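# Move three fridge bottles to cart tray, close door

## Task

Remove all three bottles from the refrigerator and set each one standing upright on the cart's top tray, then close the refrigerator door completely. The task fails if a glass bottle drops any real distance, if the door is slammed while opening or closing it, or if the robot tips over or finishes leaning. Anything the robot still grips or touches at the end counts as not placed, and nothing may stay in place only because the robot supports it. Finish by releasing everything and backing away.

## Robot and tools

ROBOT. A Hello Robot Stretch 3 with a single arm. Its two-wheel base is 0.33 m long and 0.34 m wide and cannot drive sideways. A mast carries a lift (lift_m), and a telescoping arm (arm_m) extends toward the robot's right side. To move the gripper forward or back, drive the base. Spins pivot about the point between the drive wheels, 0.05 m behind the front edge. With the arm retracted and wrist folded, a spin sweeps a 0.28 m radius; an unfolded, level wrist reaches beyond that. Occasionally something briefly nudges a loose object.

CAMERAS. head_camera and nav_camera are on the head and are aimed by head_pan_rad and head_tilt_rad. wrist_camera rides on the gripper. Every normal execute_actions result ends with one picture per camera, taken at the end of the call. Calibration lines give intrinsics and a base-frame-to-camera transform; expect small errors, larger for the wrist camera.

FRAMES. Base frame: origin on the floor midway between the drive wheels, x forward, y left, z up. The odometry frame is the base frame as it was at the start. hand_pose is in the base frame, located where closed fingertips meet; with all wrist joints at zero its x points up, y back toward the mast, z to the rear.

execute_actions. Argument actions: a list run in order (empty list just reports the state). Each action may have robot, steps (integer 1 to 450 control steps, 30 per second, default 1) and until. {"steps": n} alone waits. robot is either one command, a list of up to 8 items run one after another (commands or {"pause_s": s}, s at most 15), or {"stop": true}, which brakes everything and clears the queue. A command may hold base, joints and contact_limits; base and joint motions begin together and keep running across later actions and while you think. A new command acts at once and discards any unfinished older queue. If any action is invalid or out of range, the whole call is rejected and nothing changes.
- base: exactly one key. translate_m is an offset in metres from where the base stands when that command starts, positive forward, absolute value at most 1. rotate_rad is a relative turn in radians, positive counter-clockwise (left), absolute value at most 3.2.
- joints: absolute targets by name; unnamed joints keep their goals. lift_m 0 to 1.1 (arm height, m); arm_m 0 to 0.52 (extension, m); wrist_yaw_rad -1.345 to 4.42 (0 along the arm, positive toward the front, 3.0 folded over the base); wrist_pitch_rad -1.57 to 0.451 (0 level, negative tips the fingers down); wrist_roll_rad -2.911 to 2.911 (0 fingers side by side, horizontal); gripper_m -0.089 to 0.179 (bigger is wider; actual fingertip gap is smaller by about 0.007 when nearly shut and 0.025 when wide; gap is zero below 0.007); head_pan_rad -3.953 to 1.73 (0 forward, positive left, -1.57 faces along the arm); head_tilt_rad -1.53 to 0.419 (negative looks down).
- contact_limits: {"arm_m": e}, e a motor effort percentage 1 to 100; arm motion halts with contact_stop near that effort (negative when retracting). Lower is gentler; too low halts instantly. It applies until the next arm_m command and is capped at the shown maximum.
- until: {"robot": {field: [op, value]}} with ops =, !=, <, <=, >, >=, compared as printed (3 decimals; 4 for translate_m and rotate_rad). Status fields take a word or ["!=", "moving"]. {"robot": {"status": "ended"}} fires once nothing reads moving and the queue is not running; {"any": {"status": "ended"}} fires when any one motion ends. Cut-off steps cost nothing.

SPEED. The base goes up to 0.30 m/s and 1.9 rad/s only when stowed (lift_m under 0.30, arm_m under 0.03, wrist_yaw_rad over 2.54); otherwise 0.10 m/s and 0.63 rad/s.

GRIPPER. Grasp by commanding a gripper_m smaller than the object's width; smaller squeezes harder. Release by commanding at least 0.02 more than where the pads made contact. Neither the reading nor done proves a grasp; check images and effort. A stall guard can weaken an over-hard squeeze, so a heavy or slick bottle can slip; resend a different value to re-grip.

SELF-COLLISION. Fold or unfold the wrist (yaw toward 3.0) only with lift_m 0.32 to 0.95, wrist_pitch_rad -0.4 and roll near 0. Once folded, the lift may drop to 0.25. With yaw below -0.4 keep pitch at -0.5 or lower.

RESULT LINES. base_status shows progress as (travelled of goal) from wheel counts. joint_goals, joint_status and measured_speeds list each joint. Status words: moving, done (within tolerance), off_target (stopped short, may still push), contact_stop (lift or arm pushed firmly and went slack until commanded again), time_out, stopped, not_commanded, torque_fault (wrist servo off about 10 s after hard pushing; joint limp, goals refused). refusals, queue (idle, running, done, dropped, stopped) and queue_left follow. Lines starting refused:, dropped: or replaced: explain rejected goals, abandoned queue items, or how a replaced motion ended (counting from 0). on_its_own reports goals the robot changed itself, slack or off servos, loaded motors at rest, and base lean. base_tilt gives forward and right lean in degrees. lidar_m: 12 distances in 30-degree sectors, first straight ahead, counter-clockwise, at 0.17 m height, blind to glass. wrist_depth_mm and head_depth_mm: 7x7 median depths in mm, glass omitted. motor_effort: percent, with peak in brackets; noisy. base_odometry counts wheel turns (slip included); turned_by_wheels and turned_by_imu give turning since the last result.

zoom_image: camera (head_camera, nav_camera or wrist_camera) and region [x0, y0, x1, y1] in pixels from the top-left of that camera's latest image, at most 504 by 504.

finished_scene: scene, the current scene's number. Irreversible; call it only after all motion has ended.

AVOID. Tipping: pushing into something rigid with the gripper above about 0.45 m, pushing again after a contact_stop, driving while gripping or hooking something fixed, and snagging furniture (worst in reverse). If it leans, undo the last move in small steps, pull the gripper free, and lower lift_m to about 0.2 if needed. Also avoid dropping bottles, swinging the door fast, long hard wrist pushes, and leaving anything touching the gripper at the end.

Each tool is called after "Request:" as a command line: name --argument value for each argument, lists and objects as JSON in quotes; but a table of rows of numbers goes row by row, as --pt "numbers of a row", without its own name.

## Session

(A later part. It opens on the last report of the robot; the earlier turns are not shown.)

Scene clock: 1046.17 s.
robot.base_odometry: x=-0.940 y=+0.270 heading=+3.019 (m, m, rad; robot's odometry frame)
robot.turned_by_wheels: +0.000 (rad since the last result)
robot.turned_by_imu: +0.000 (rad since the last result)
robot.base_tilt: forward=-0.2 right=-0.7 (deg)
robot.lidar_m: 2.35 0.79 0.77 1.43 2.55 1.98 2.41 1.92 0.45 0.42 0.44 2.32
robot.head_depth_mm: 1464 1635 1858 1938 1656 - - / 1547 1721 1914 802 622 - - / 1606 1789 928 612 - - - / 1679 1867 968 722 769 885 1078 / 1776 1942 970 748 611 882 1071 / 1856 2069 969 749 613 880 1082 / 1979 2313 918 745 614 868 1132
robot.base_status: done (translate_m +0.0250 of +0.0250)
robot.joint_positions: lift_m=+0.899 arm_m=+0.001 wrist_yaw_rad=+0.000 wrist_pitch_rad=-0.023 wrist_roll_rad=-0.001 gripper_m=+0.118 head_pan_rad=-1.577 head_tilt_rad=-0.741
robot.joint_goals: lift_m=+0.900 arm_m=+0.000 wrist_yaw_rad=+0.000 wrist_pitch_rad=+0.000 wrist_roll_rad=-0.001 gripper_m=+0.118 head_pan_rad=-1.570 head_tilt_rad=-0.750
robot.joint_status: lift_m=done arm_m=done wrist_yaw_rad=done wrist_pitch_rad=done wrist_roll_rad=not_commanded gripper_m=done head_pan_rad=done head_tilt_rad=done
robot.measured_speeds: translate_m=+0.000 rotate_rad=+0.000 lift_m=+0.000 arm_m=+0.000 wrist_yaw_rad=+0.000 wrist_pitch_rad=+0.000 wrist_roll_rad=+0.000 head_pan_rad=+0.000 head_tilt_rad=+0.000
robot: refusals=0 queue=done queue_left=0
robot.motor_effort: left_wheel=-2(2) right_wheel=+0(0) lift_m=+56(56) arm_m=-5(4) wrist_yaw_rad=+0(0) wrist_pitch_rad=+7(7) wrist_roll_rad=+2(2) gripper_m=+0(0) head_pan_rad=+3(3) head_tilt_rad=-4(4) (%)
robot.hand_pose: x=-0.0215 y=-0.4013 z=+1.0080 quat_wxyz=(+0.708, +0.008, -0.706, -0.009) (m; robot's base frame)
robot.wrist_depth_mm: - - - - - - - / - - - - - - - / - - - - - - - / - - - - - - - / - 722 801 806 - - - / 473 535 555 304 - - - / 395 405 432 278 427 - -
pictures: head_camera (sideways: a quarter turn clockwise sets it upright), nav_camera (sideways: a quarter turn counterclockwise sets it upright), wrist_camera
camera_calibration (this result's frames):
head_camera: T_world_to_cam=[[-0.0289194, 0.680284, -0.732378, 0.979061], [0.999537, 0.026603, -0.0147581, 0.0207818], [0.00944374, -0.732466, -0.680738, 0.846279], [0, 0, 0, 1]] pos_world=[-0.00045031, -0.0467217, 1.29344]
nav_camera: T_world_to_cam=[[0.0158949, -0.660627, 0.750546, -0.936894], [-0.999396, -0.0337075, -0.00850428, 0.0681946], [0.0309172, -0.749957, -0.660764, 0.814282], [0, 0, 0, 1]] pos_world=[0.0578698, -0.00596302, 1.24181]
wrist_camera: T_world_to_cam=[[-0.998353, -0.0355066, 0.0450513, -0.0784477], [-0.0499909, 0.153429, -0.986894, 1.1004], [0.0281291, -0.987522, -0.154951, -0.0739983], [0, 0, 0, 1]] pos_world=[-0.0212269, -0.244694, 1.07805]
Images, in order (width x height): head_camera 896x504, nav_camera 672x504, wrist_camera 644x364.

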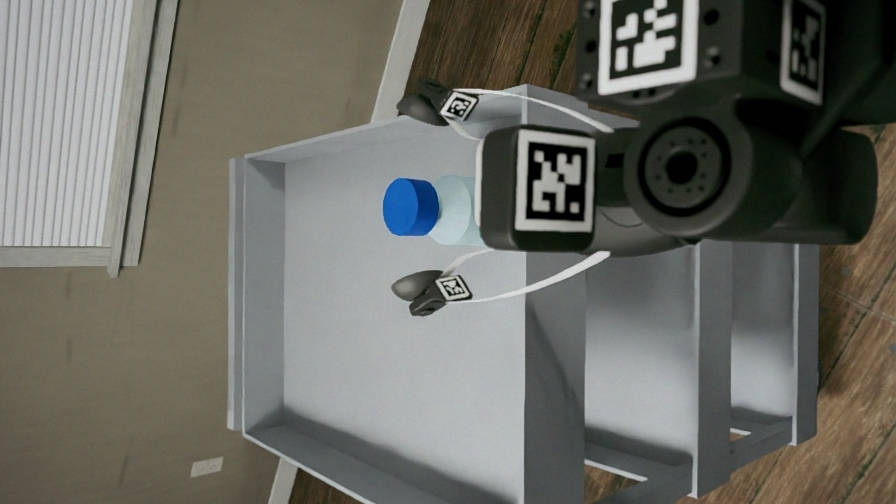

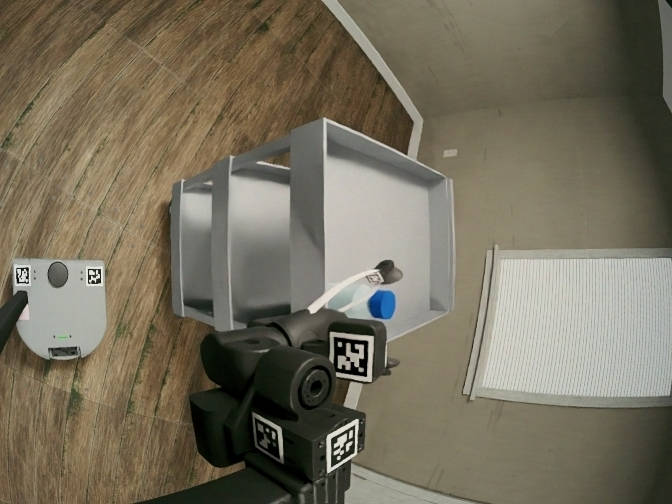

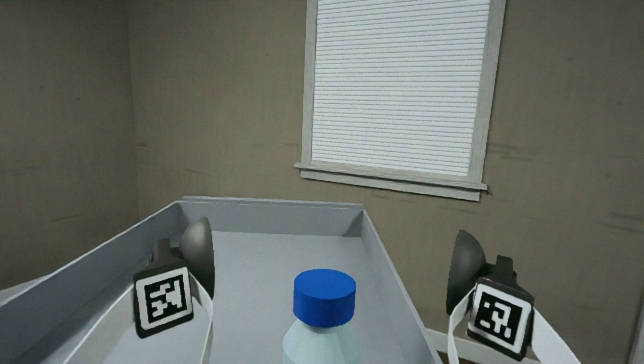

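Request:
execute_actions --actions '[{"robot": {"base": {"rotate_rad": -1.742}, "joints": {"gripper_m": 0.16, "wrist_pitch_rad": -0.13}}, "steps": 200, "until": {"robot": {"status": "ended"}}}, {"robot": {"base": {"translate_m": -0.85}}, "steps": 400, "until": {"robot": {"status": "ended"}}}]'

Scene clock: 1129.37 s.
robot.base_odometry: x=-1.186 y=-0.544 heading=+1.277 (m, m, rad; robot's odometry frame)
robot.turned_by_wheels: -1.742 (rad since the last result)
robot.turned_by_imu: -1.776 (rad since the last result)
robot.base_tilt: forward=-0.2 right=-0.7 (deg)
robot.lidar_m: 1.26 1.26 0.43 0.42 0.49 0.75 0.58 1.31 2.23 1.99 2.58 2.63
robot.head_depth_mm: 1792 2014 2234 1926 1665 - - / 1834 2056 2302 1972 1607 - - / 1896 2119 2336 1942 - - - / 1976 2232 2368 1936 1600 1317 1144 / 1974 2295 2426 1977 1555 1315 1135 / 1861 2269 2366 1915 1557 1310 1140 / 1862 2449 2510 1919 1552 1322 1144
robot.base_status: done (translate_m -0.8500 of -0.8500)
robot.joint_positions: lift_m=+0.899 arm_m=+0.001 wrist_yaw_rad=+0.000 wrist_pitch_rad=-0.145 wrist_roll_rad=-0.001 gripper_m=+0.160 head_pan_rad=-1.577 head_tilt_rad=-0.741
robot.joint_goals: lift_m=+0.900 arm_m=+0.000 wrist_yaw_rad=+0.000 wrist_pitch_rad=-0.130 wrist_roll_rad=-0.001 gripper_m=+0.160 head_pan_rad=-1.570 head_tilt_rad=-0.750
robot.joint_status: lift_m=done arm_m=done wrist_yaw_rad=done wrist_pitch_rad=done wrist_roll_rad=not_commanded gripper_m=done head_pan_rad=done head_tilt_rad=done
robot.measured_speeds: translate_m=+0.000 rotate_rad=+0.000 lift_m=+0.000 arm_m=+0.000 wrist_yaw_rad=+0.000 wrist_pitch_rad=+0.000 wrist_roll_rad=+0.000 head_pan_rad=+0.000 head_tilt_rad=+0.000
robot: refusals=0 queue=done queue_left=0
robot.motor_effort: left_wheel=+2(7) right_wheel=-2(4) lift_m=+56(55) arm_m=-5(5) wrist_yaw_rad=+0(0) wrist_pitch_rad=+5(7) wrist_roll_rad=+2(2) gripper_m=+0(83) head_pan_rad=+3(3) head_tilt_rad=-3(4) (%)
robot.hand_pose: x=-0.0216 y=-0.3957 z=+0.9772 quat_wxyz=(+0.706, +0.051, -0.705, -0.052) (m; robot's base frame)
robot.wrist_depth_mm: - - - - - - - / - - - - - - - / - - - - - - - / - - - - - - - / - - - - - - - / - - - - - - - / - - - - - - -
pictures: head_camera (sideways: a quarter turn clockwise sets it upright), nav_camera (sideways: a quarter turn counterclockwise sets it upright), wrist_camera
camera_calibration (this result's frames):
head_camera: T_world_to_cam=[[-0.0289199, 0.680287, -0.732375, 0.979057], [0.999537, 0.0266037, -0.014758, 0.0207816], [0.00944428, -0.732463, -0.680741, 0.846283], [0, 0, 0, 1]] pos_world=[-0.000450276, -0.0467217, 1.29344]
nav_camera: T_world_to_cam=[[0.0158953, -0.66063, 0.750543, -0.936891], [-0.999396, -0.0337082, -0.00850443, 0.0681948], [0.0309177, -0.749954, -0.660767, 0.814285], [0, 0, 0, 1]] pos_world=[0.0578698, -0.00596276, 1.24181]
wrist_camera: T_world_to_cam=[[-0.998359, -0.0406159, 0.040363, -0.0743252], [-0.0499233, 0.272169, -0.960954, 1.09077], [0.0280444, -0.961392, -0.27375, 0.0531297], [0, 0, 0, 1]] pos_world=[-0.0212384, -0.248814, 1.06572]
Images, in order (width x height): head_camera 896x504, nav_camera 672x504, wrist_camera 644x364.

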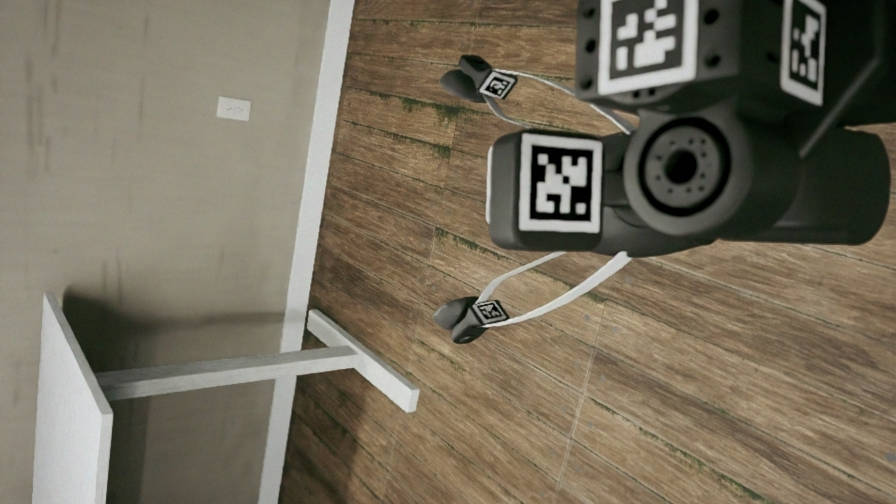

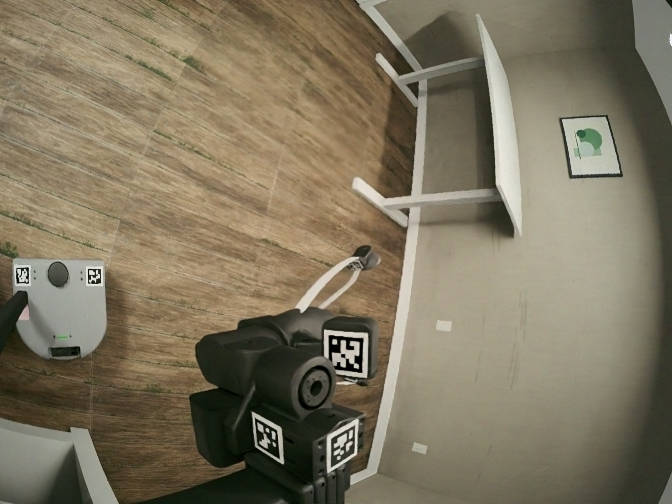

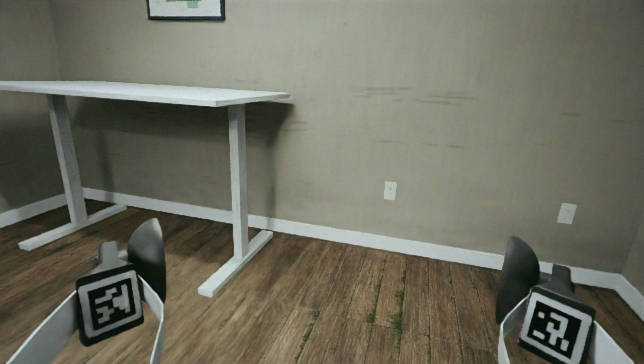

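Request:
execute_actions --actions '[{"robot": {"base": {"rotate_rad": -1.836}, "joints": {"head_tilt_rad": -0.45}}, "steps": 200, "until": {"robot": {"status": "ended"}}}]'

Scene clock: 1148.30 s.
robot.base_odometry: x=-1.186 y=-0.544 heading=-0.559 (m, m, rad; robot's odometry frame)
robot.turned_by_wheels: -1.836 (rad since the last result)
robot.turned_by_imu: -1.870 (rad since the last result)
robot.base_tilt: forward=-0.2 right=-0.7 (deg)
robot.lidar_m: 2.25 1.98 2.73 1.29 1.28 2.63 0.42 0.44 0.59 0.58 0.59 1.58
robot.head_depth_mm: 811 878 957 902 989 976 849 / 817 883 956 900 1139 943 872 / 817 881 951 865 1135 1053 - / 822 883 959 883 1129 1019 868 / 675 605 727 751 674 861 848 / 453 487 533 582 653 746 1246 / 463 987 1086 1200 1320 1463 1300
robot.base_status: done (rotate_rad -1.8359 of -1.8360)
robot.joint_positions: lift_m=+0.899 arm_m=+0.001 wrist_yaw_rad=+0.000 wrist_pitch_rad=-0.145 wrist_roll_rad=-0.001 gripper_m=+0.160 head_pan_rad=-1.577 head_tilt_rad=-0.458
robot.joint_goals: lift_m=+0.900 arm_m=+0.000 wrist_yaw_rad=+0.000 wrist_pitch_rad=-0.130 wrist_roll_rad=-0.001 gripper_m=+0.160 head_pan_rad=-1.570 head_tilt_rad=-0.450
robot.joint_status: lift_m=done arm_m=done wrist_yaw_rad=done wrist_pitch_rad=done wrist_roll_rad=not_commanded gripper_m=done head_pan_rad=done head_tilt_rad=done
robot.measured_speeds: translate_m=+0.000 rotate_rad=+0.000 lift_m=+0.000 arm_m=+0.000 wrist_yaw_rad=+0.000 wrist_pitch_rad=+0.000 wrist_roll_rad=+0.000 head_pan_rad=+0.000 head_tilt_rad=+0.000
robot: refusals=0 queue=done queue_left=0
robot.motor_effort: left_wheel=+2(8) right_wheel=-2(3) lift_m=+55(55) arm_m=-4(4) wrist_yaw_rad=+0(0) wrist_pitch_rad=+4(5) wrist_roll_rad=+2(2) gripper_m=+0(0) head_pan_rad=+3(3) head_tilt_rad=+3(20) (%)
robot.hand_pose: x=-0.0216 y=-0.3957 z=+0.9772 quat_wxyz=(+0.706, +0.051, -0.705, -0.052) (m; robot's base frame)
robot.wrist_depth_mm: 812 293 410 678 684 659 441 / 859 309 422 699 704 661 434 / 885 327 433 631 745 651 434 / 938 340 382 462 477 499 423 / 968 364 397 834 821 516 387 / - - 463 857 858 705 405 / - 406 477 725 723 660 393
pictures: head_camera (sideways: a quarter turn clockwise sets it upright), nav_camera (sideways: a quarter turn counterclockwise sets it upright), wrist_camera
camera_calibration (this result's frames):
head_camera: T_world_to_cam=[[-0.0303489, 0.448934, -0.893049, 1.18855], [0.999503, 0.0212547, -0.0232819, 0.0318861], [0.00852949, -0.893312, -0.449356, 0.545259], [0, 0, 0, 1]] pos_world=[-0.000449904, -0.0471698, 1.30719]
nav_camera: T_world_to_cam=[[0.0173487, -0.424987, 0.905033, -1.13834], [-0.999398, -0.0345676, 0.00292534, 0.0533155], [0.0300416, -0.904539, -0.425331, 0.50798], [0, 0, 0, 1]] pos_world=[0.0577716, -0.0224463, 1.24613]
wrist_camera: T_world_to_cam=[[-0.998359, -0.0406208, 0.0403581, -0.0743208], [-0.0499232, 0.272283, -0.960921, 1.09075], [0.0280446, -0.961359, -0.273864, 0.0532539], [0, 0, 0, 1]] pos_world=[-0.0212384, -0.248816, 1.06571]
Images, in order (width x height): head_camera 896x504, nav_camera 672x504, wrist_camera 644x364.

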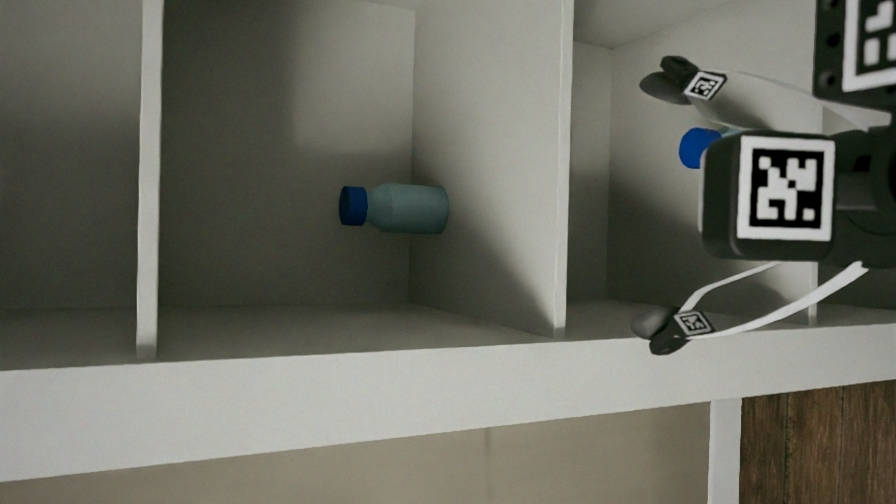

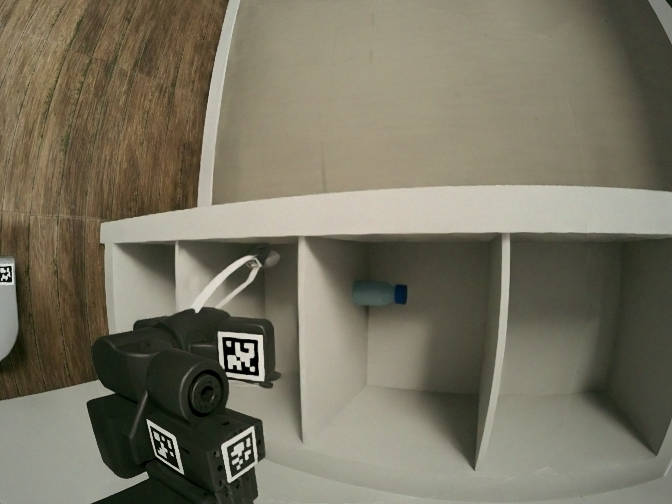

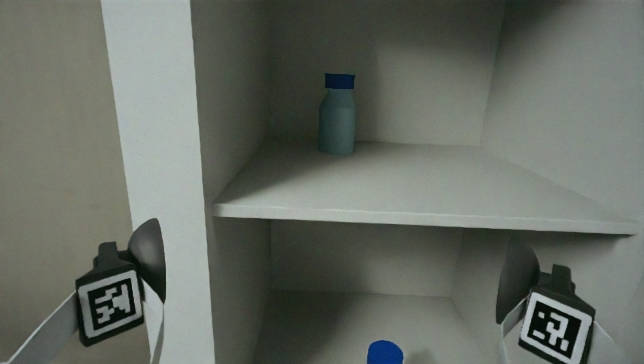

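Request:
execute_actions --actions '[{"robot": {"joints": {"lift_m": 0.916, "arm_m": 0.38}}, "steps": 150, "until": {"robot": {"status": "ended"}}}]'

Scene clock: 1211.40 s.
robot.base_odometry: x=-1.186 y=-0.544 heading=-0.559 (m, m, rad; robot's odometry frame)
robot.turned_by_wheels: +0.000 (rad since the last result)
robot.turned_by_imu: +0.000 (rad since the last result)
robot.base_tilt: forward=-0.2 right=-0.7 (deg)
robot.lidar_m: 2.25 1.99 2.73 1.29 1.27 2.63 0.43 0.44 0.59 0.58 0.59 1.58
robot.head_depth_mm: 815 881 955 966 - 955 1009 / 816 881 954 - 1140 988 1097 / 817 885 950 - 1148 953 1101 / 819 886 958 893 1133 984 1103 / 676 603 726 750 679 818 847 / 453 487 532 582 652 744 1250 / 462 986 1082 1200 1323 1464 1312
robot.base_status: done (rotate_rad -1.8359 of -1.8360)
robot.joint_positions: lift_m=+0.915 arm_m=+0.380 wrist_yaw_rad=+0.000 wrist_pitch_rad=-0.146 wrist_roll_rad=+0.000 gripper_m=+0.160 head_pan_rad=-1.577 head_tilt_rad=-0.458
robot.joint_goals: lift_m=+0.916 arm_m=+0.380 wrist_yaw_rad=+0.000 wrist_pitch_rad=-0.130 wrist_roll_rad=+0.000 gripper_m=+0.160 head_pan_rad=-1.570 head_tilt_rad=-0.450
robot.joint_status: lift_m=done arm_m=done wrist_yaw_rad=done wrist_pitch_rad=done wrist_roll_rad=not_commanded gripper_m=done head_pan_rad=done head_tilt_rad=done
robot.measured_speeds: translate_m=+0.000 rotate_rad=+0.000 lift_m=+0.000 arm_m=+0.000 wrist_yaw_rad=+0.000 wrist_pitch_rad=+0.000 wrist_roll_rad=+0.000 head_pan_rad=+0.000 head_tilt_rad=+0.000
robot: refusals=0 queue=done queue_left=0
robot.motor_effort: left_wheel=+1(2) right_wheel=-2(2) lift_m=+55(57) arm_m=+3(3) wrist_yaw_rad=+1(0) wrist_pitch_rad=+5(5) wrist_roll_rad=+1(2) gripper_m=+0(0) head_pan_rad=+3(3) head_tilt_rad=+3(3) (%)
robot.hand_pose: x=-0.0216 y=-0.7747 z=+0.9929 quat_wxyz=(+0.706, +0.052, -0.705, -0.052) (m; robot's base frame)
robot.wrist_depth_mm: 163 223 341 345 343 339 343 / 164 227 354 355 361 355 356 / 166 230 371 252 374 373 375 / 167 234 391 248 391 393 388 / 169 234 332 262 346 363 365 / 165 - 255 258 263 267 275 / - 198 205 207 210 213 227
pictures: head_camera (sideways: a quarter turn clockwise sets it upright), nav_camera (sideways: a quarter turn counterclockwise sets it upright), wrist_camera
camera_calibration (this result's frames):
head_camera: T_world_to_cam=[[-0.0303491, 0.448883, -0.893075, 1.18858], [0.999503, 0.0212532, -0.0232834, 0.0318881], [0.00852912, -0.893338, -0.449305, 0.545193], [0, 0, 0, 1]] pos_world=[-0.000449913, -0.0471695, 1.30719]
nav_camera: T_world_to_cam=[[0.0173489, -0.424935, 0.905057, -1.13837], [-0.999398, -0.0345671, 0.00292764, 0.0533125], [0.0300412, -0.904564, -0.425279, 0.507913], [0, 0, 0, 1]] pos_world=[0.0577715, -0.0224495, 1.24614]
wrist_camera: T_world_to_cam=[[-0.998393, -0.040551, 0.0395948, -0.0895417], [-0.0491963, 0.2732, -0.960698, 1.20961], [0.02814, -0.961102, -0.274756, -0.305691], [0, 0, 0, 1]] pos_world=[-0.0212872, -0.627898, 1.08163]
Images, in order (width x height): head_camera 896x504, nav_camera 672x504, wrist_camera 644x364.

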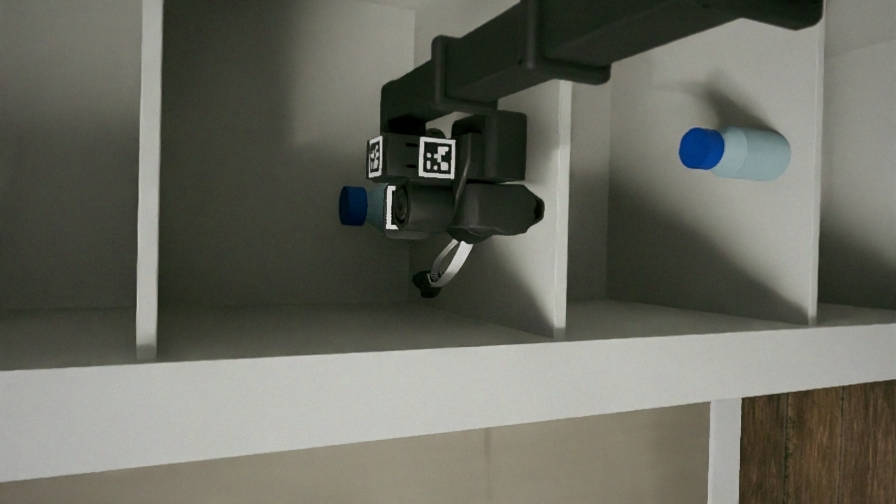

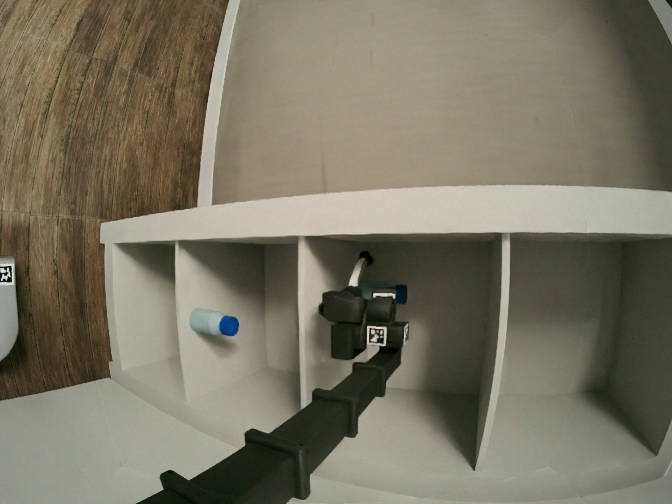

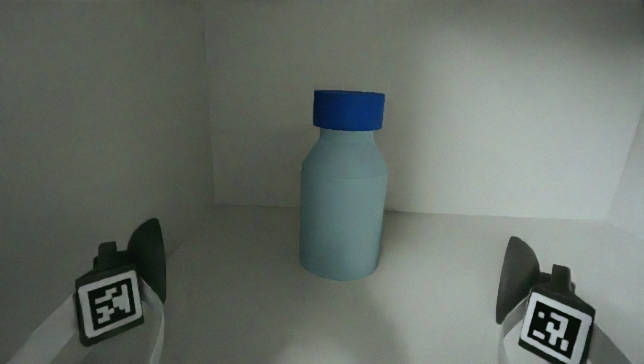

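Request:
execute_actions --actions '[{"robot": {"base": {"translate_m": -0.009}, "joints": {"arm_m": 0.46}}, "steps": 90, "until": {"robot": {"status": "ended"}}}]'

Scene clock: 1242.47 s.
robot.base_odometry: x=-1.194 y=-0.539 heading=-0.559 (m, m, rad; robot's odometry frame)
robot.turned_by_wheels: +0.000 (rad since the last result)
robot.turned_by_imu: +0.000 (rad since the last result)
robot.base_tilt: forward=-0.2 right=-0.7 (deg)
robot.lidar_m: 2.26 2.00 2.74 1.29 1.27 2.62 0.42 0.43 0.58 0.59 0.60 1.58
robot.head_depth_mm: 814 877 956 964 - 987 957 / 814 882 947 - 1148 987 1110 / 819 883 943 - 1136 950 1105 / 816 888 960 841 1133 983 1099 / 736 659 799 789 711 891 847 / 456 494 531 582 642 731 1215 / 457 506 1075 1207 1322 1473 1307
robot.base_status: done (translate_m -0.0090 of -0.0090)
robot.joint_positions: lift_m=+0.915 arm_m=+0.460 wrist_yaw_rad=+0.000 wrist_pitch_rad=-0.146 wrist_roll_rad=+0.000 gripper_m=+0.160 head_pan_rad=-1.577 head_tilt_rad=-0.458
robot.joint_goals: lift_m=+0.916 arm_m=+0.460 wrist_yaw_rad=+0.000 wrist_pitch_rad=-0.130 wrist_roll_rad=+0.000 gripper_m=+0.160 head_pan_rad=-1.570 head_tilt_rad=-0.450
robot.joint_status: lift_m=done arm_m=done wrist_yaw_rad=done wrist_pitch_rad=done wrist_roll_rad=not_commanded gripper_m=done head_pan_rad=done head_tilt_rad=done
robot.measured_speeds: translate_m=+0.000 rotate_rad=+0.000 lift_m=+0.000 arm_m=+0.000 wrist_yaw_rad=+0.000 wrist_pitch_rad=+0.000 wrist_roll_rad=+0.000 head_pan_rad=+0.000 head_tilt_rad=+0.000
robot: refusals=0 queue=done queue_left=0
robot.motor_effort: left_wheel=+1(4) right_wheel=-2(4) lift_m=+55(55) arm_m=+3(2) wrist_yaw_rad=+0(0) wrist_pitch_rad=+5(5) wrist_roll_rad=+1(1) gripper_m=+0(0) head_pan_rad=+3(3) head_tilt_rad=+3(3) (%)
robot.hand_pose: x=-0.0216 y=-0.8547 z=+0.9929 quat_wxyz=(+0.706, +0.052, -0.705, -0.052) (m; robot's base frame)
robot.wrist_depth_mm: 176 243 272 273 270 271 269 / 178 245 285 282 283 283 283 / 179 250 298 161 294 296 295 / 181 252 313 170 308 311 311 / 182 254 324 168 322 322 321 / 179 - 253 177 261 268 274 / - 198 205 189 209 213 225
pictures: head_camera (sideways: a quarter turn clockwise sets it upright), nav_camera (sideways: a quarter turn counterclockwise sets it upright), wrist_camera
camera_calibration (this result's frames):
head_camera: T_world_to_cam=[[-0.0303493, 0.448867, -0.893083, 1.18859], [0.999503, 0.0212528, -0.0232839, 0.0318888], [0.00852918, -0.893346, -0.449289, 0.545172], [0, 0, 0, 1]] pos_world=[-0.000449907, -0.0471694, 1.30719]
nav_camera: T_world_to_cam=[[0.0173491, -0.424919, 0.905065, -1.13838], [-0.999398, -0.0345672, 0.00292839, 0.0533115], [0.0300413, -0.904571, -0.425263, 0.507891], [0, 0, 0, 1]] pos_world=[0.0577715, -0.0224505, 1.24614]
wrist_camera: T_world_to_cam=[[-0.998393, -0.0405511, 0.0395948, -0.0927856], [-0.0491963, 0.2732, -0.960698, 1.23147], [0.0281401, -0.961102, -0.274756, -0.382577], [0, 0, 0, 1]] pos_world=[-0.0212872, -0.707895, 1.08163]
Images, in order (width x height): head_camera 896x504, nav_camera 672x504, wrist_camera 644x364.

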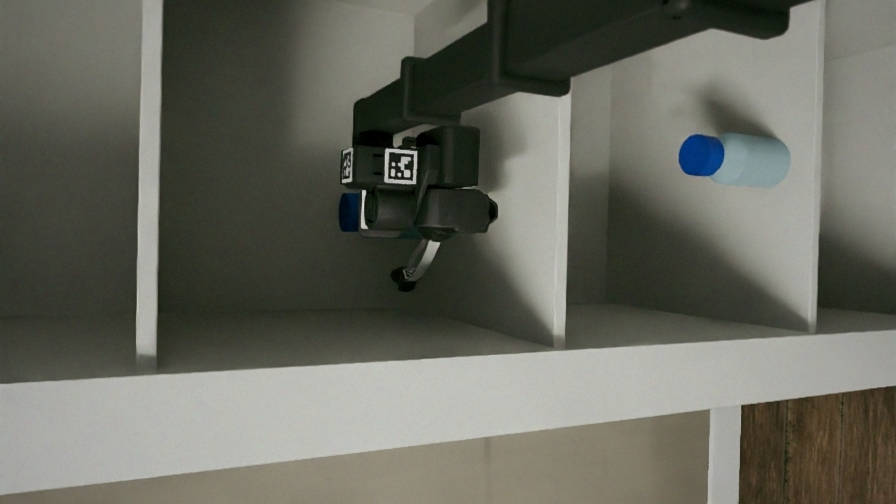

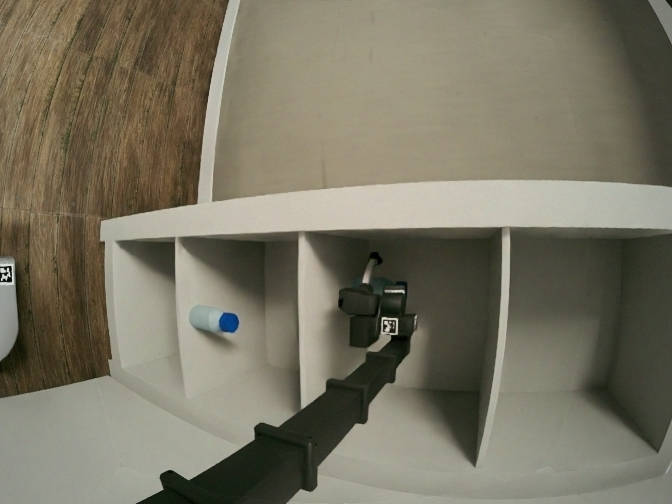

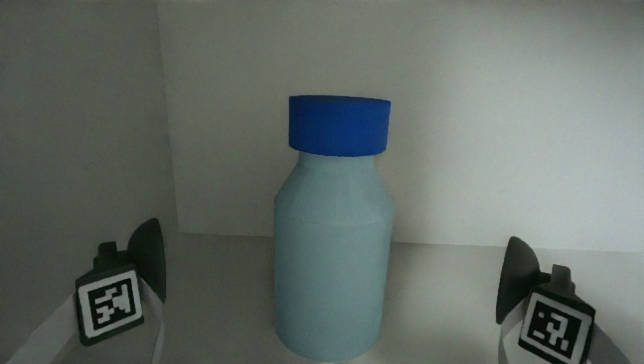

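Request:
zoom_image --camera "wrist_camera" --region '[200, 80, 480, 364]'

Region (200, 80, 480, 364) of wrist_camera's 644x364 image, scaled by 1.775; it fills the left 497 columns of this view, and the rest is white.

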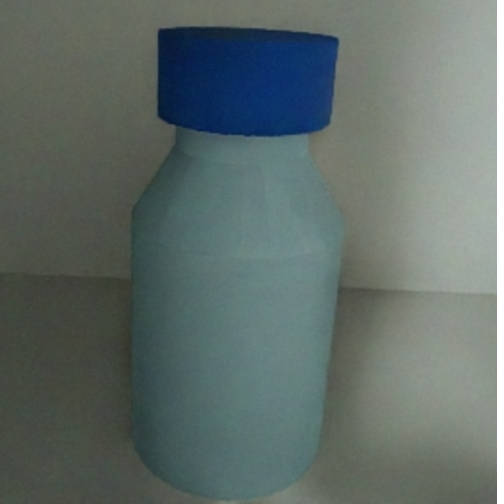

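Request:
execute_actions --actions '[{"robot": {"joints": {"arm_m": 0.497}}, "steps": 90, "until": {"robot": {"status": "ended"}}}]'

Scene clock: 1356.90 s.
robot.base_odometry: x=-1.194 y=-0.539 heading=-0.559 (m, m, rad; robot's odometry frame)
robot.turned_by_wheels: +0.000 (rad since the last result)
robot.turned_by_imu: +0.000 (rad since the last result)
robot.base_tilt: forward=-0.2 right=-0.7 (deg)
robot.lidar_m: 2.26 2.00 2.73 1.29 1.27 2.62 0.42 0.43 0.58 0.59 0.59 1.59
robot.head_depth_mm: 817 879 954 982 - 987 932 / 818 882 944 799 1150 988 1109 / 814 882 946 798 1134 953 1102 / 817 884 961 841 1135 988 1098 / 739 661 796 788 712 890 845 / 457 493 532 582 643 733 1218 / 458 506 1075 1197 1331 1467 1304
robot.base_status: done (translate_m -0.0090 of -0.0090)
robot.joint_positions: lift_m=+0.915 arm_m=+0.497 wrist_yaw_rad=+0.000 wrist_pitch_rad=-0.146 wrist_roll_rad=+0.000 gripper_m=+0.160 head_pan_rad=-1.577 head_tilt_rad=-0.458
robot.joint_goals: lift_m=+0.916 arm_m=+0.497 wrist_yaw_rad=+0.000 wrist_pitch_rad=-0.130 wrist_roll_rad=+0.000 gripper_m=+0.160 head_pan_rad=-1.570 head_tilt_rad=-0.450
robot.joint_status: lift_m=done arm_m=done wrist_yaw_rad=done wrist_pitch_rad=done wrist_roll_rad=not_commanded gripper_m=done head_pan_rad=done head_tilt_rad=done
robot.measured_speeds: translate_m=+0.000 rotate_rad=+0.000 lift_m=+0.000 arm_m=+0.000 wrist_yaw_rad=+0.000 wrist_pitch_rad=+0.000 wrist_roll_rad=+0.000 head_pan_rad=+0.000 head_tilt_rad=+0.000
robot: refusals=0 queue=done queue_left=0
robot.motor_effort: left_wheel=+1(2) right_wheel=-2(2) lift_m=+55(55) arm_m=+3(4) wrist_yaw_rad=+0(0) wrist_pitch_rad=+5(5) wrist_roll_rad=+1(1) gripper_m=+0(0) head_pan_rad=+2(3) head_tilt_rad=+3(3) (%)
robot.hand_pose: x=-0.0216 y=-0.8917 z=+0.9929 quat_wxyz=(+0.706, +0.052, -0.705, -0.052) (m; robot's base frame)
robot.wrist_depth_mm: 177 234 239 238 239 236 236 / 179 246 249 249 247 247 247 / 180 252 261 124 256 261 257 / 182 254 276 135 266 271 271 / 184 255 288 133 281 285 287 / 181 - 251 133 240 266 273 / - 198 202 142 203 212 227
pictures: head_camera (sideways: a quarter turn clockwise sets it upright), nav_camera (sideways: a quarter turn counterclockwise sets it upright), wrist_camera
camera_calibration (this result's frames):
head_camera: T_world_to_cam=[[-0.0303492, 0.448857, -0.893088, 1.1886], [0.999503, 0.0212523, -0.0232842, 0.0318892], [0.00852893, -0.893351, -0.449279, 0.545159], [0, 0, 0, 1]] pos_world=[-0.000449918, -0.0471694, 1.30719]
nav_camera: T_world_to_cam=[[0.017349, -0.424908, 0.90507, -1.13838], [-0.999398, -0.0345669, 0.00292885, 0.0533109], [0.030041, -0.904576, -0.425252, 0.507878], [0, 0, 0, 1]] pos_world=[0.0577715, -0.0224512, 1.24614]
wrist_camera: T_world_to_cam=[[-0.998393, -0.0405509, 0.0395948, -0.0942863], [-0.0491963, 0.2732, -0.960698, 1.24158], [0.0281399, -0.961102, -0.274756, -0.418145], [0, 0, 0, 1]] pos_world=[-0.0212872, -0.744903, 1.08163]
Images, in order (width x height): head_camera 896x504, nav_camera 672x504, wrist_camera 644x364.

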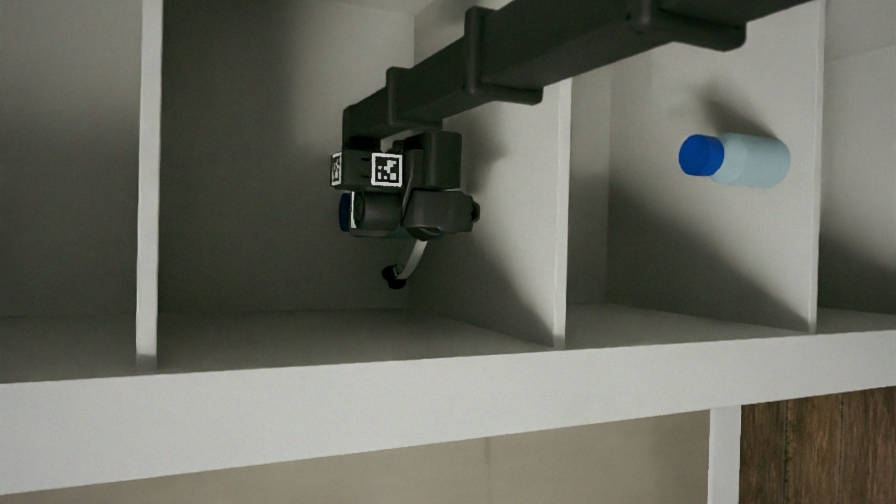

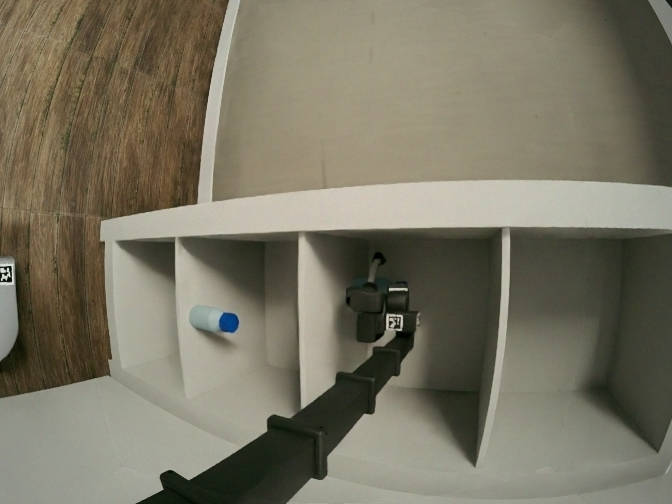

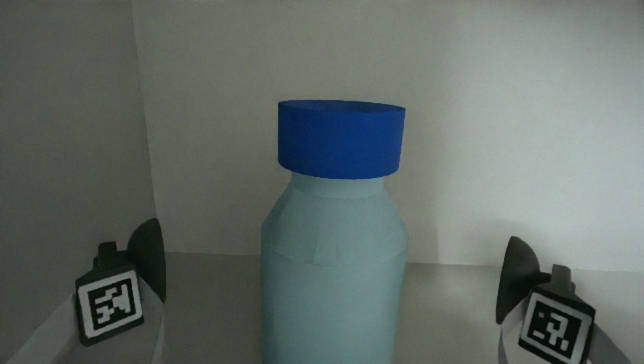

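Request:
execute_actions --actions '[{"robot": {"joints": {"arm_m": 0.501}}, "steps": 60, "until": {"robot": {"status": "ended"}}}, {"robot": {"joints": {"gripper_m": 0.03}}, "steps": 120, "until": {"robot": {"status": "ended"}}}, {"steps": 10}]'

Scene clock: 1376.77 s.
robot.base_odometry: x=-1.194 y=-0.539 heading=-0.559 (m, m, rad; robot's odometry frame)
robot.turned_by_wheels: +0.000 (rad since the last result)
robot.turned_by_imu: +0.000 (rad since the last result)
robot.base_tilt: forward=-0.2 right=-0.6 (deg)
robot.lidar_m: 2.26 2.00 2.73 1.29 1.27 2.62 0.42 0.43 0.58 0.59 0.59 1.58
robot.head_depth_mm: 813 880 954 984 - 953 936 / 815 879 944 801 1138 987 1109 / 816 883 950 793 1131 952 1104 / 819 885 960 837 1132 983 1101 / 739 662 796 793 711 895 848 / 457 493 532 581 643 729 1217 / 457 502 1068 1204 1322 1476 1316
robot.base_status: done (translate_m -0.0090 of -0.0090)
robot.joint_positions: lift_m=+0.915 arm_m=+0.501 wrist_yaw_rad=-0.001 wrist_pitch_rad=-0.149 wrist_roll_rad=+0.000 gripper_m=+0.031 head_pan_rad=-1.577 head_tilt_rad=-0.458
robot.joint_goals: lift_m=+0.916 arm_m=+0.501 wrist_yaw_rad=+0.000 wrist_pitch_rad=-0.130 wrist_roll_rad=+0.000 gripper_m=+0.030 head_pan_rad=-1.570 head_tilt_rad=-0.450
robot.joint_status: lift_m=done arm_m=done wrist_yaw_rad=done wrist_pitch_rad=done wrist_roll_rad=not_commanded gripper_m=done head_pan_rad=done head_tilt_rad=done
robot.measured_speeds: translate_m=+0.000 rotate_rad=+0.000 lift_m=+0.000 arm_m=+0.000 wrist_yaw_rad=+0.000 wrist_pitch_rad=+0.000 wrist_roll_rad=+0.000 head_pan_rad=+0.000 head_tilt_rad=+0.000
robot: refusals=0 queue=done queue_left=0
robot.motor_effort: left_wheel=+0(2) right_wheel=-1(2) lift_m=+55(55) arm_m=+2(3) wrist_yaw_rad=+1(1) wrist_pitch_rad=+6(5) wrist_roll_rad=+1(1) gripper_m=-16(91) head_pan_rad=+3(2) head_tilt_rad=+3(3) (%)
robot.hand_pose: x=-0.0217 y=-0.8957 z=+0.9923 quat_wxyz=(+0.705, +0.052, -0.705, -0.053) (m; robot's base frame)
robot.wrist_depth_mm: 179 232 233 233 234 233 233 / 180 241 245 242 243 245 244 / 181 252 257 118 252 255 255 / 182 255 269 129 265 267 268 / 184 257 282 128 214 280 281 / 185 237 - 127 133 266 268 / 183 199 194 134 194 213 215
pictures: head_camera (sideways: a quarter turn clockwise sets it upright), nav_camera (sideways: a quarter turn counterclockwise sets it upright), wrist_camera
camera_calibration (this result's frames):
head_camera: T_world_to_cam=[[-0.0303493, 0.448857, -0.893088, 1.1886], [0.999503, 0.0212526, -0.0232842, 0.0318892], [0.00852915, -0.893351, -0.449278, 0.545159], [0, 0, 0, 1]] pos_world=[-0.000449907, -0.0471694, 1.30719]
nav_camera: T_world_to_cam=[[0.0173491, -0.424908, 0.90507, -1.13838], [-0.999398, -0.0345672, 0.00292885, 0.0533109], [0.0300412, -0.904576, -0.425252, 0.507878], [0, 0, 0, 1]] pos_world=[0.0577715, -0.0224512, 1.24614]
wrist_camera: T_world_to_cam=[[-0.99843, -0.0399511, 0.0392618, -0.0937196], [-0.0487856, 0.275804, -0.959975, 1.24362], [0.0275234, -0.960383, -0.27732, -0.418913], [0, 0, 0, 1]] pos_world=[-0.0213717, -0.749057, 1.08135]
Images, in order (width x height): head_camera 896x504, nav_camera 672x504, wrist_camera 644x364.

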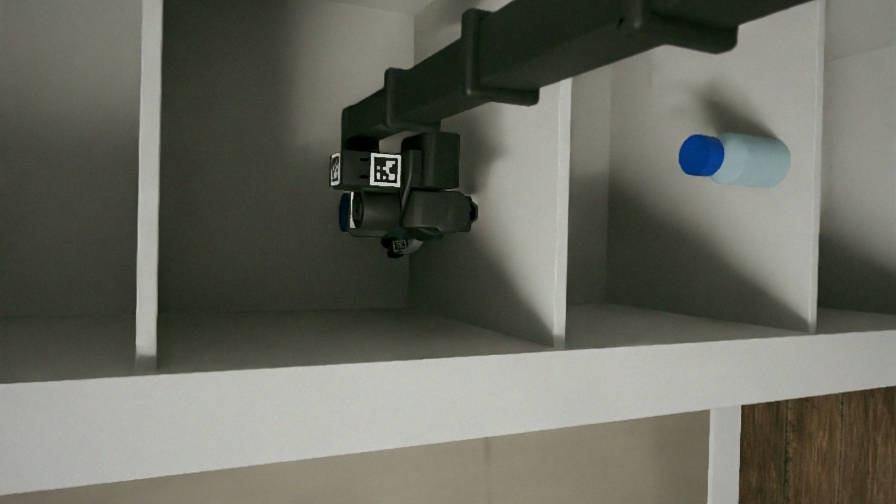

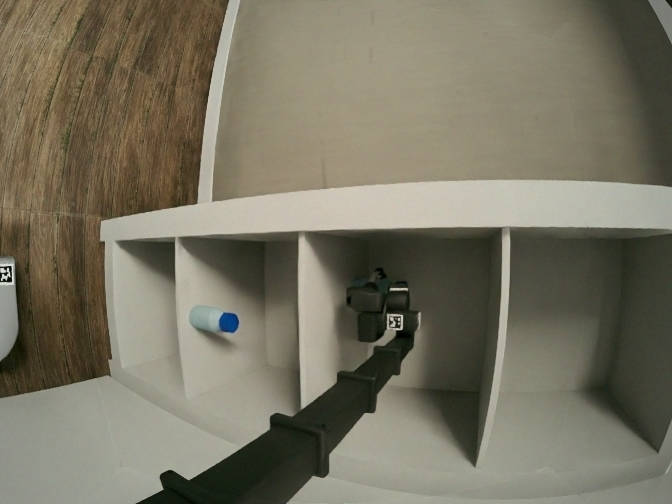

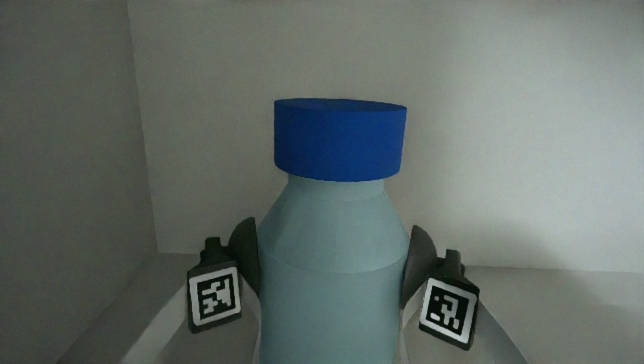

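Request:
execute_actions --actions '[{"robot": {"joints": {"lift_m": 0.95}}, "steps": 60, "until": {"robot": {"status": "ended"}}}, {"steps": 8}]'

Scene clock: 1382.97 s.
robot.base_odometry: x=-1.194 y=-0.539 heading=-0.559 (m, m, rad; robot's odometry frame)
robot.turned_by_wheels: +0.000 (rad since the last result)
robot.turned_by_imu: +0.000 (rad since the last result)
robot.base_tilt: forward=-0.2 right=-0.7 (deg)
robot.lidar_m: 2.26 2.00 2.73 1.29 1.27 2.63 0.42 0.43 0.58 0.58 0.59 1.59
robot.head_depth_mm: 813 885 952 - 1157 958 935 / 819 881 933 843 1129 991 1104 / 816 883 935 840 1138 954 1106 / 820 883 953 859 1132 984 1101 / 741 660 793 790 711 893 846 / 457 494 530 581 642 730 1214 / 457 503 1069 1194 1326 1462 1303
robot.base_status: done (translate_m -0.0090 of -0.0090)
robot.joint_positions: lift_m=+0.949 arm_m=+0.501 wrist_yaw_rad=-0.001 wrist_pitch_rad=-0.191 wrist_roll_rad=+0.000 gripper_m=+0.031 head_pan_rad=-1.577 head_tilt_rad=-0.458
robot.joint_goals: lift_m=+0.950 arm_m=+0.501 wrist_yaw_rad=+0.000 wrist_pitch_rad=-0.130 wrist_roll_rad=+0.000 gripper_m=+0.030 head_pan_rad=-1.570 head_tilt_rad=-0.450
robot.joint_status: lift_m=done arm_m=done wrist_yaw_rad=done wrist_pitch_rad=done wrist_roll_rad=not_commanded gripper_m=done head_pan_rad=done head_tilt_rad=done
robot.measured_speeds: translate_m=+0.000 rotate_rad=+0.000 lift_m=+0.000 arm_m=+0.000 wrist_yaw_rad=+0.000 wrist_pitch_rad=+0.000 wrist_roll_rad=+0.000 head_pan_rad=+0.000 head_tilt_rad=+0.000
robot: refusals=0 queue=done queue_left=0
robot.motor_effort: left_wheel=+0(1) right_wheel=-1(1) lift_m=+59(62) arm_m=+2(2) wrist_yaw_rad=+0(1) wrist_pitch_rad=+18(20) wrist_roll_rad=+1(1) gripper_m=-15(15) head_pan_rad=+3(3) head_tilt_rad=+3(3) (%)
robot.hand_pose: x=-0.0217 y=-0.8928 z=+1.0156 quat_wxyz=(+0.704, +0.067, -0.704, -0.068) (m; robot's base frame)
robot.wrist_depth_mm: 178 229 233 231 232 230 231 / 179 240 245 243 244 244 241 / 180 252 257 118 251 255 256 / 183 253 274 130 269 272 270 / 184 258 285 128 282 285 285 / 185 252 - 127 133 297 298 / 186 219 220 134 219 239 242
pictures: head_camera (sideways: a quarter turn clockwise sets it upright), nav_camera (sideways: a quarter turn counterclockwise sets it upright), wrist_camera
camera_calibration (this result's frames):
head_camera: T_world_to_cam=[[-0.0303494, 0.448857, -0.893088, 1.1886], [0.999503, 0.0212527, -0.0232842, 0.0318892], [0.00852925, -0.893351, -0.449279, 0.545159], [0, 0, 0, 1]] pos_world=[-0.000449901, -0.0471694, 1.30719]
nav_camera: T_world_to_cam=[[0.0173492, -0.424908, 0.90507, -1.13838], [-0.999398, -0.0345673, 0.00292885, 0.0533109], [0.0300413, -0.904576, -0.425252, 0.507878], [0, 0, 0, 1]] pos_world=[0.0577715, -0.0224512, 1.24614]
wrist_camera: T_world_to_cam=[[-0.998433, -0.0415628, 0.0374603, -0.0941302], [-0.0487035, 0.315978, -0.947516, 1.2885], [0.0275448, -0.947856, -0.317507, -0.357718], [0, 0, 0, 1]] pos_world=[-0.0213753, -0.750113, 1.11082]
Images, in order (width x height): head_camera 896x504, nav_camera 672x504, wrist_camera 644x364.

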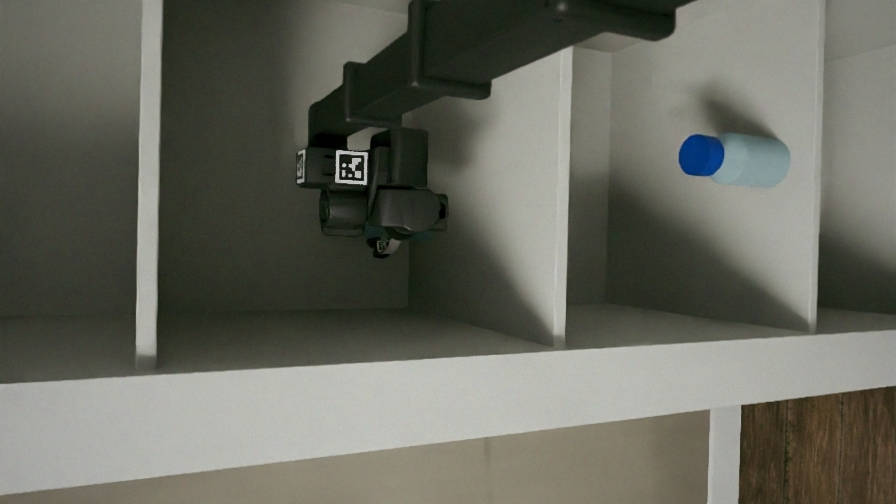

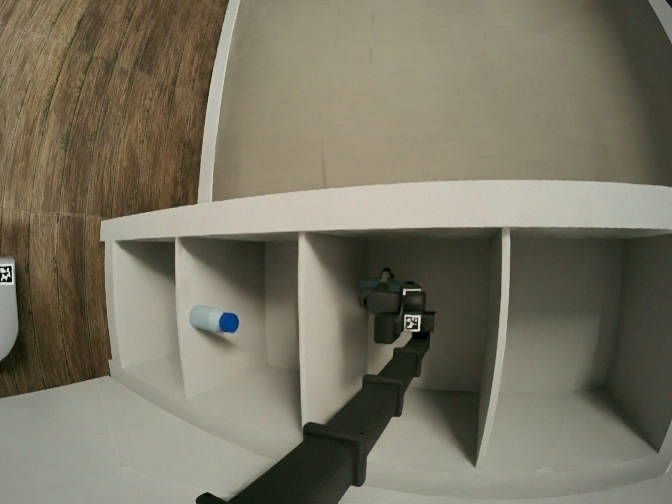

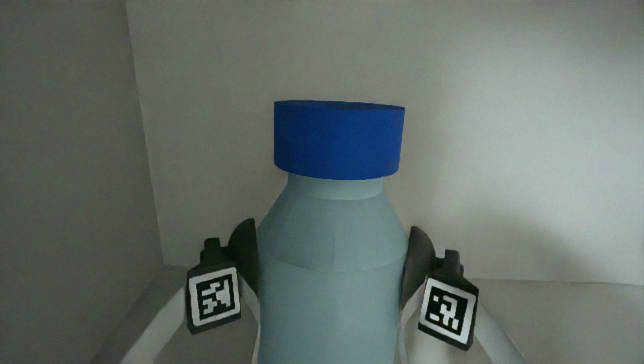

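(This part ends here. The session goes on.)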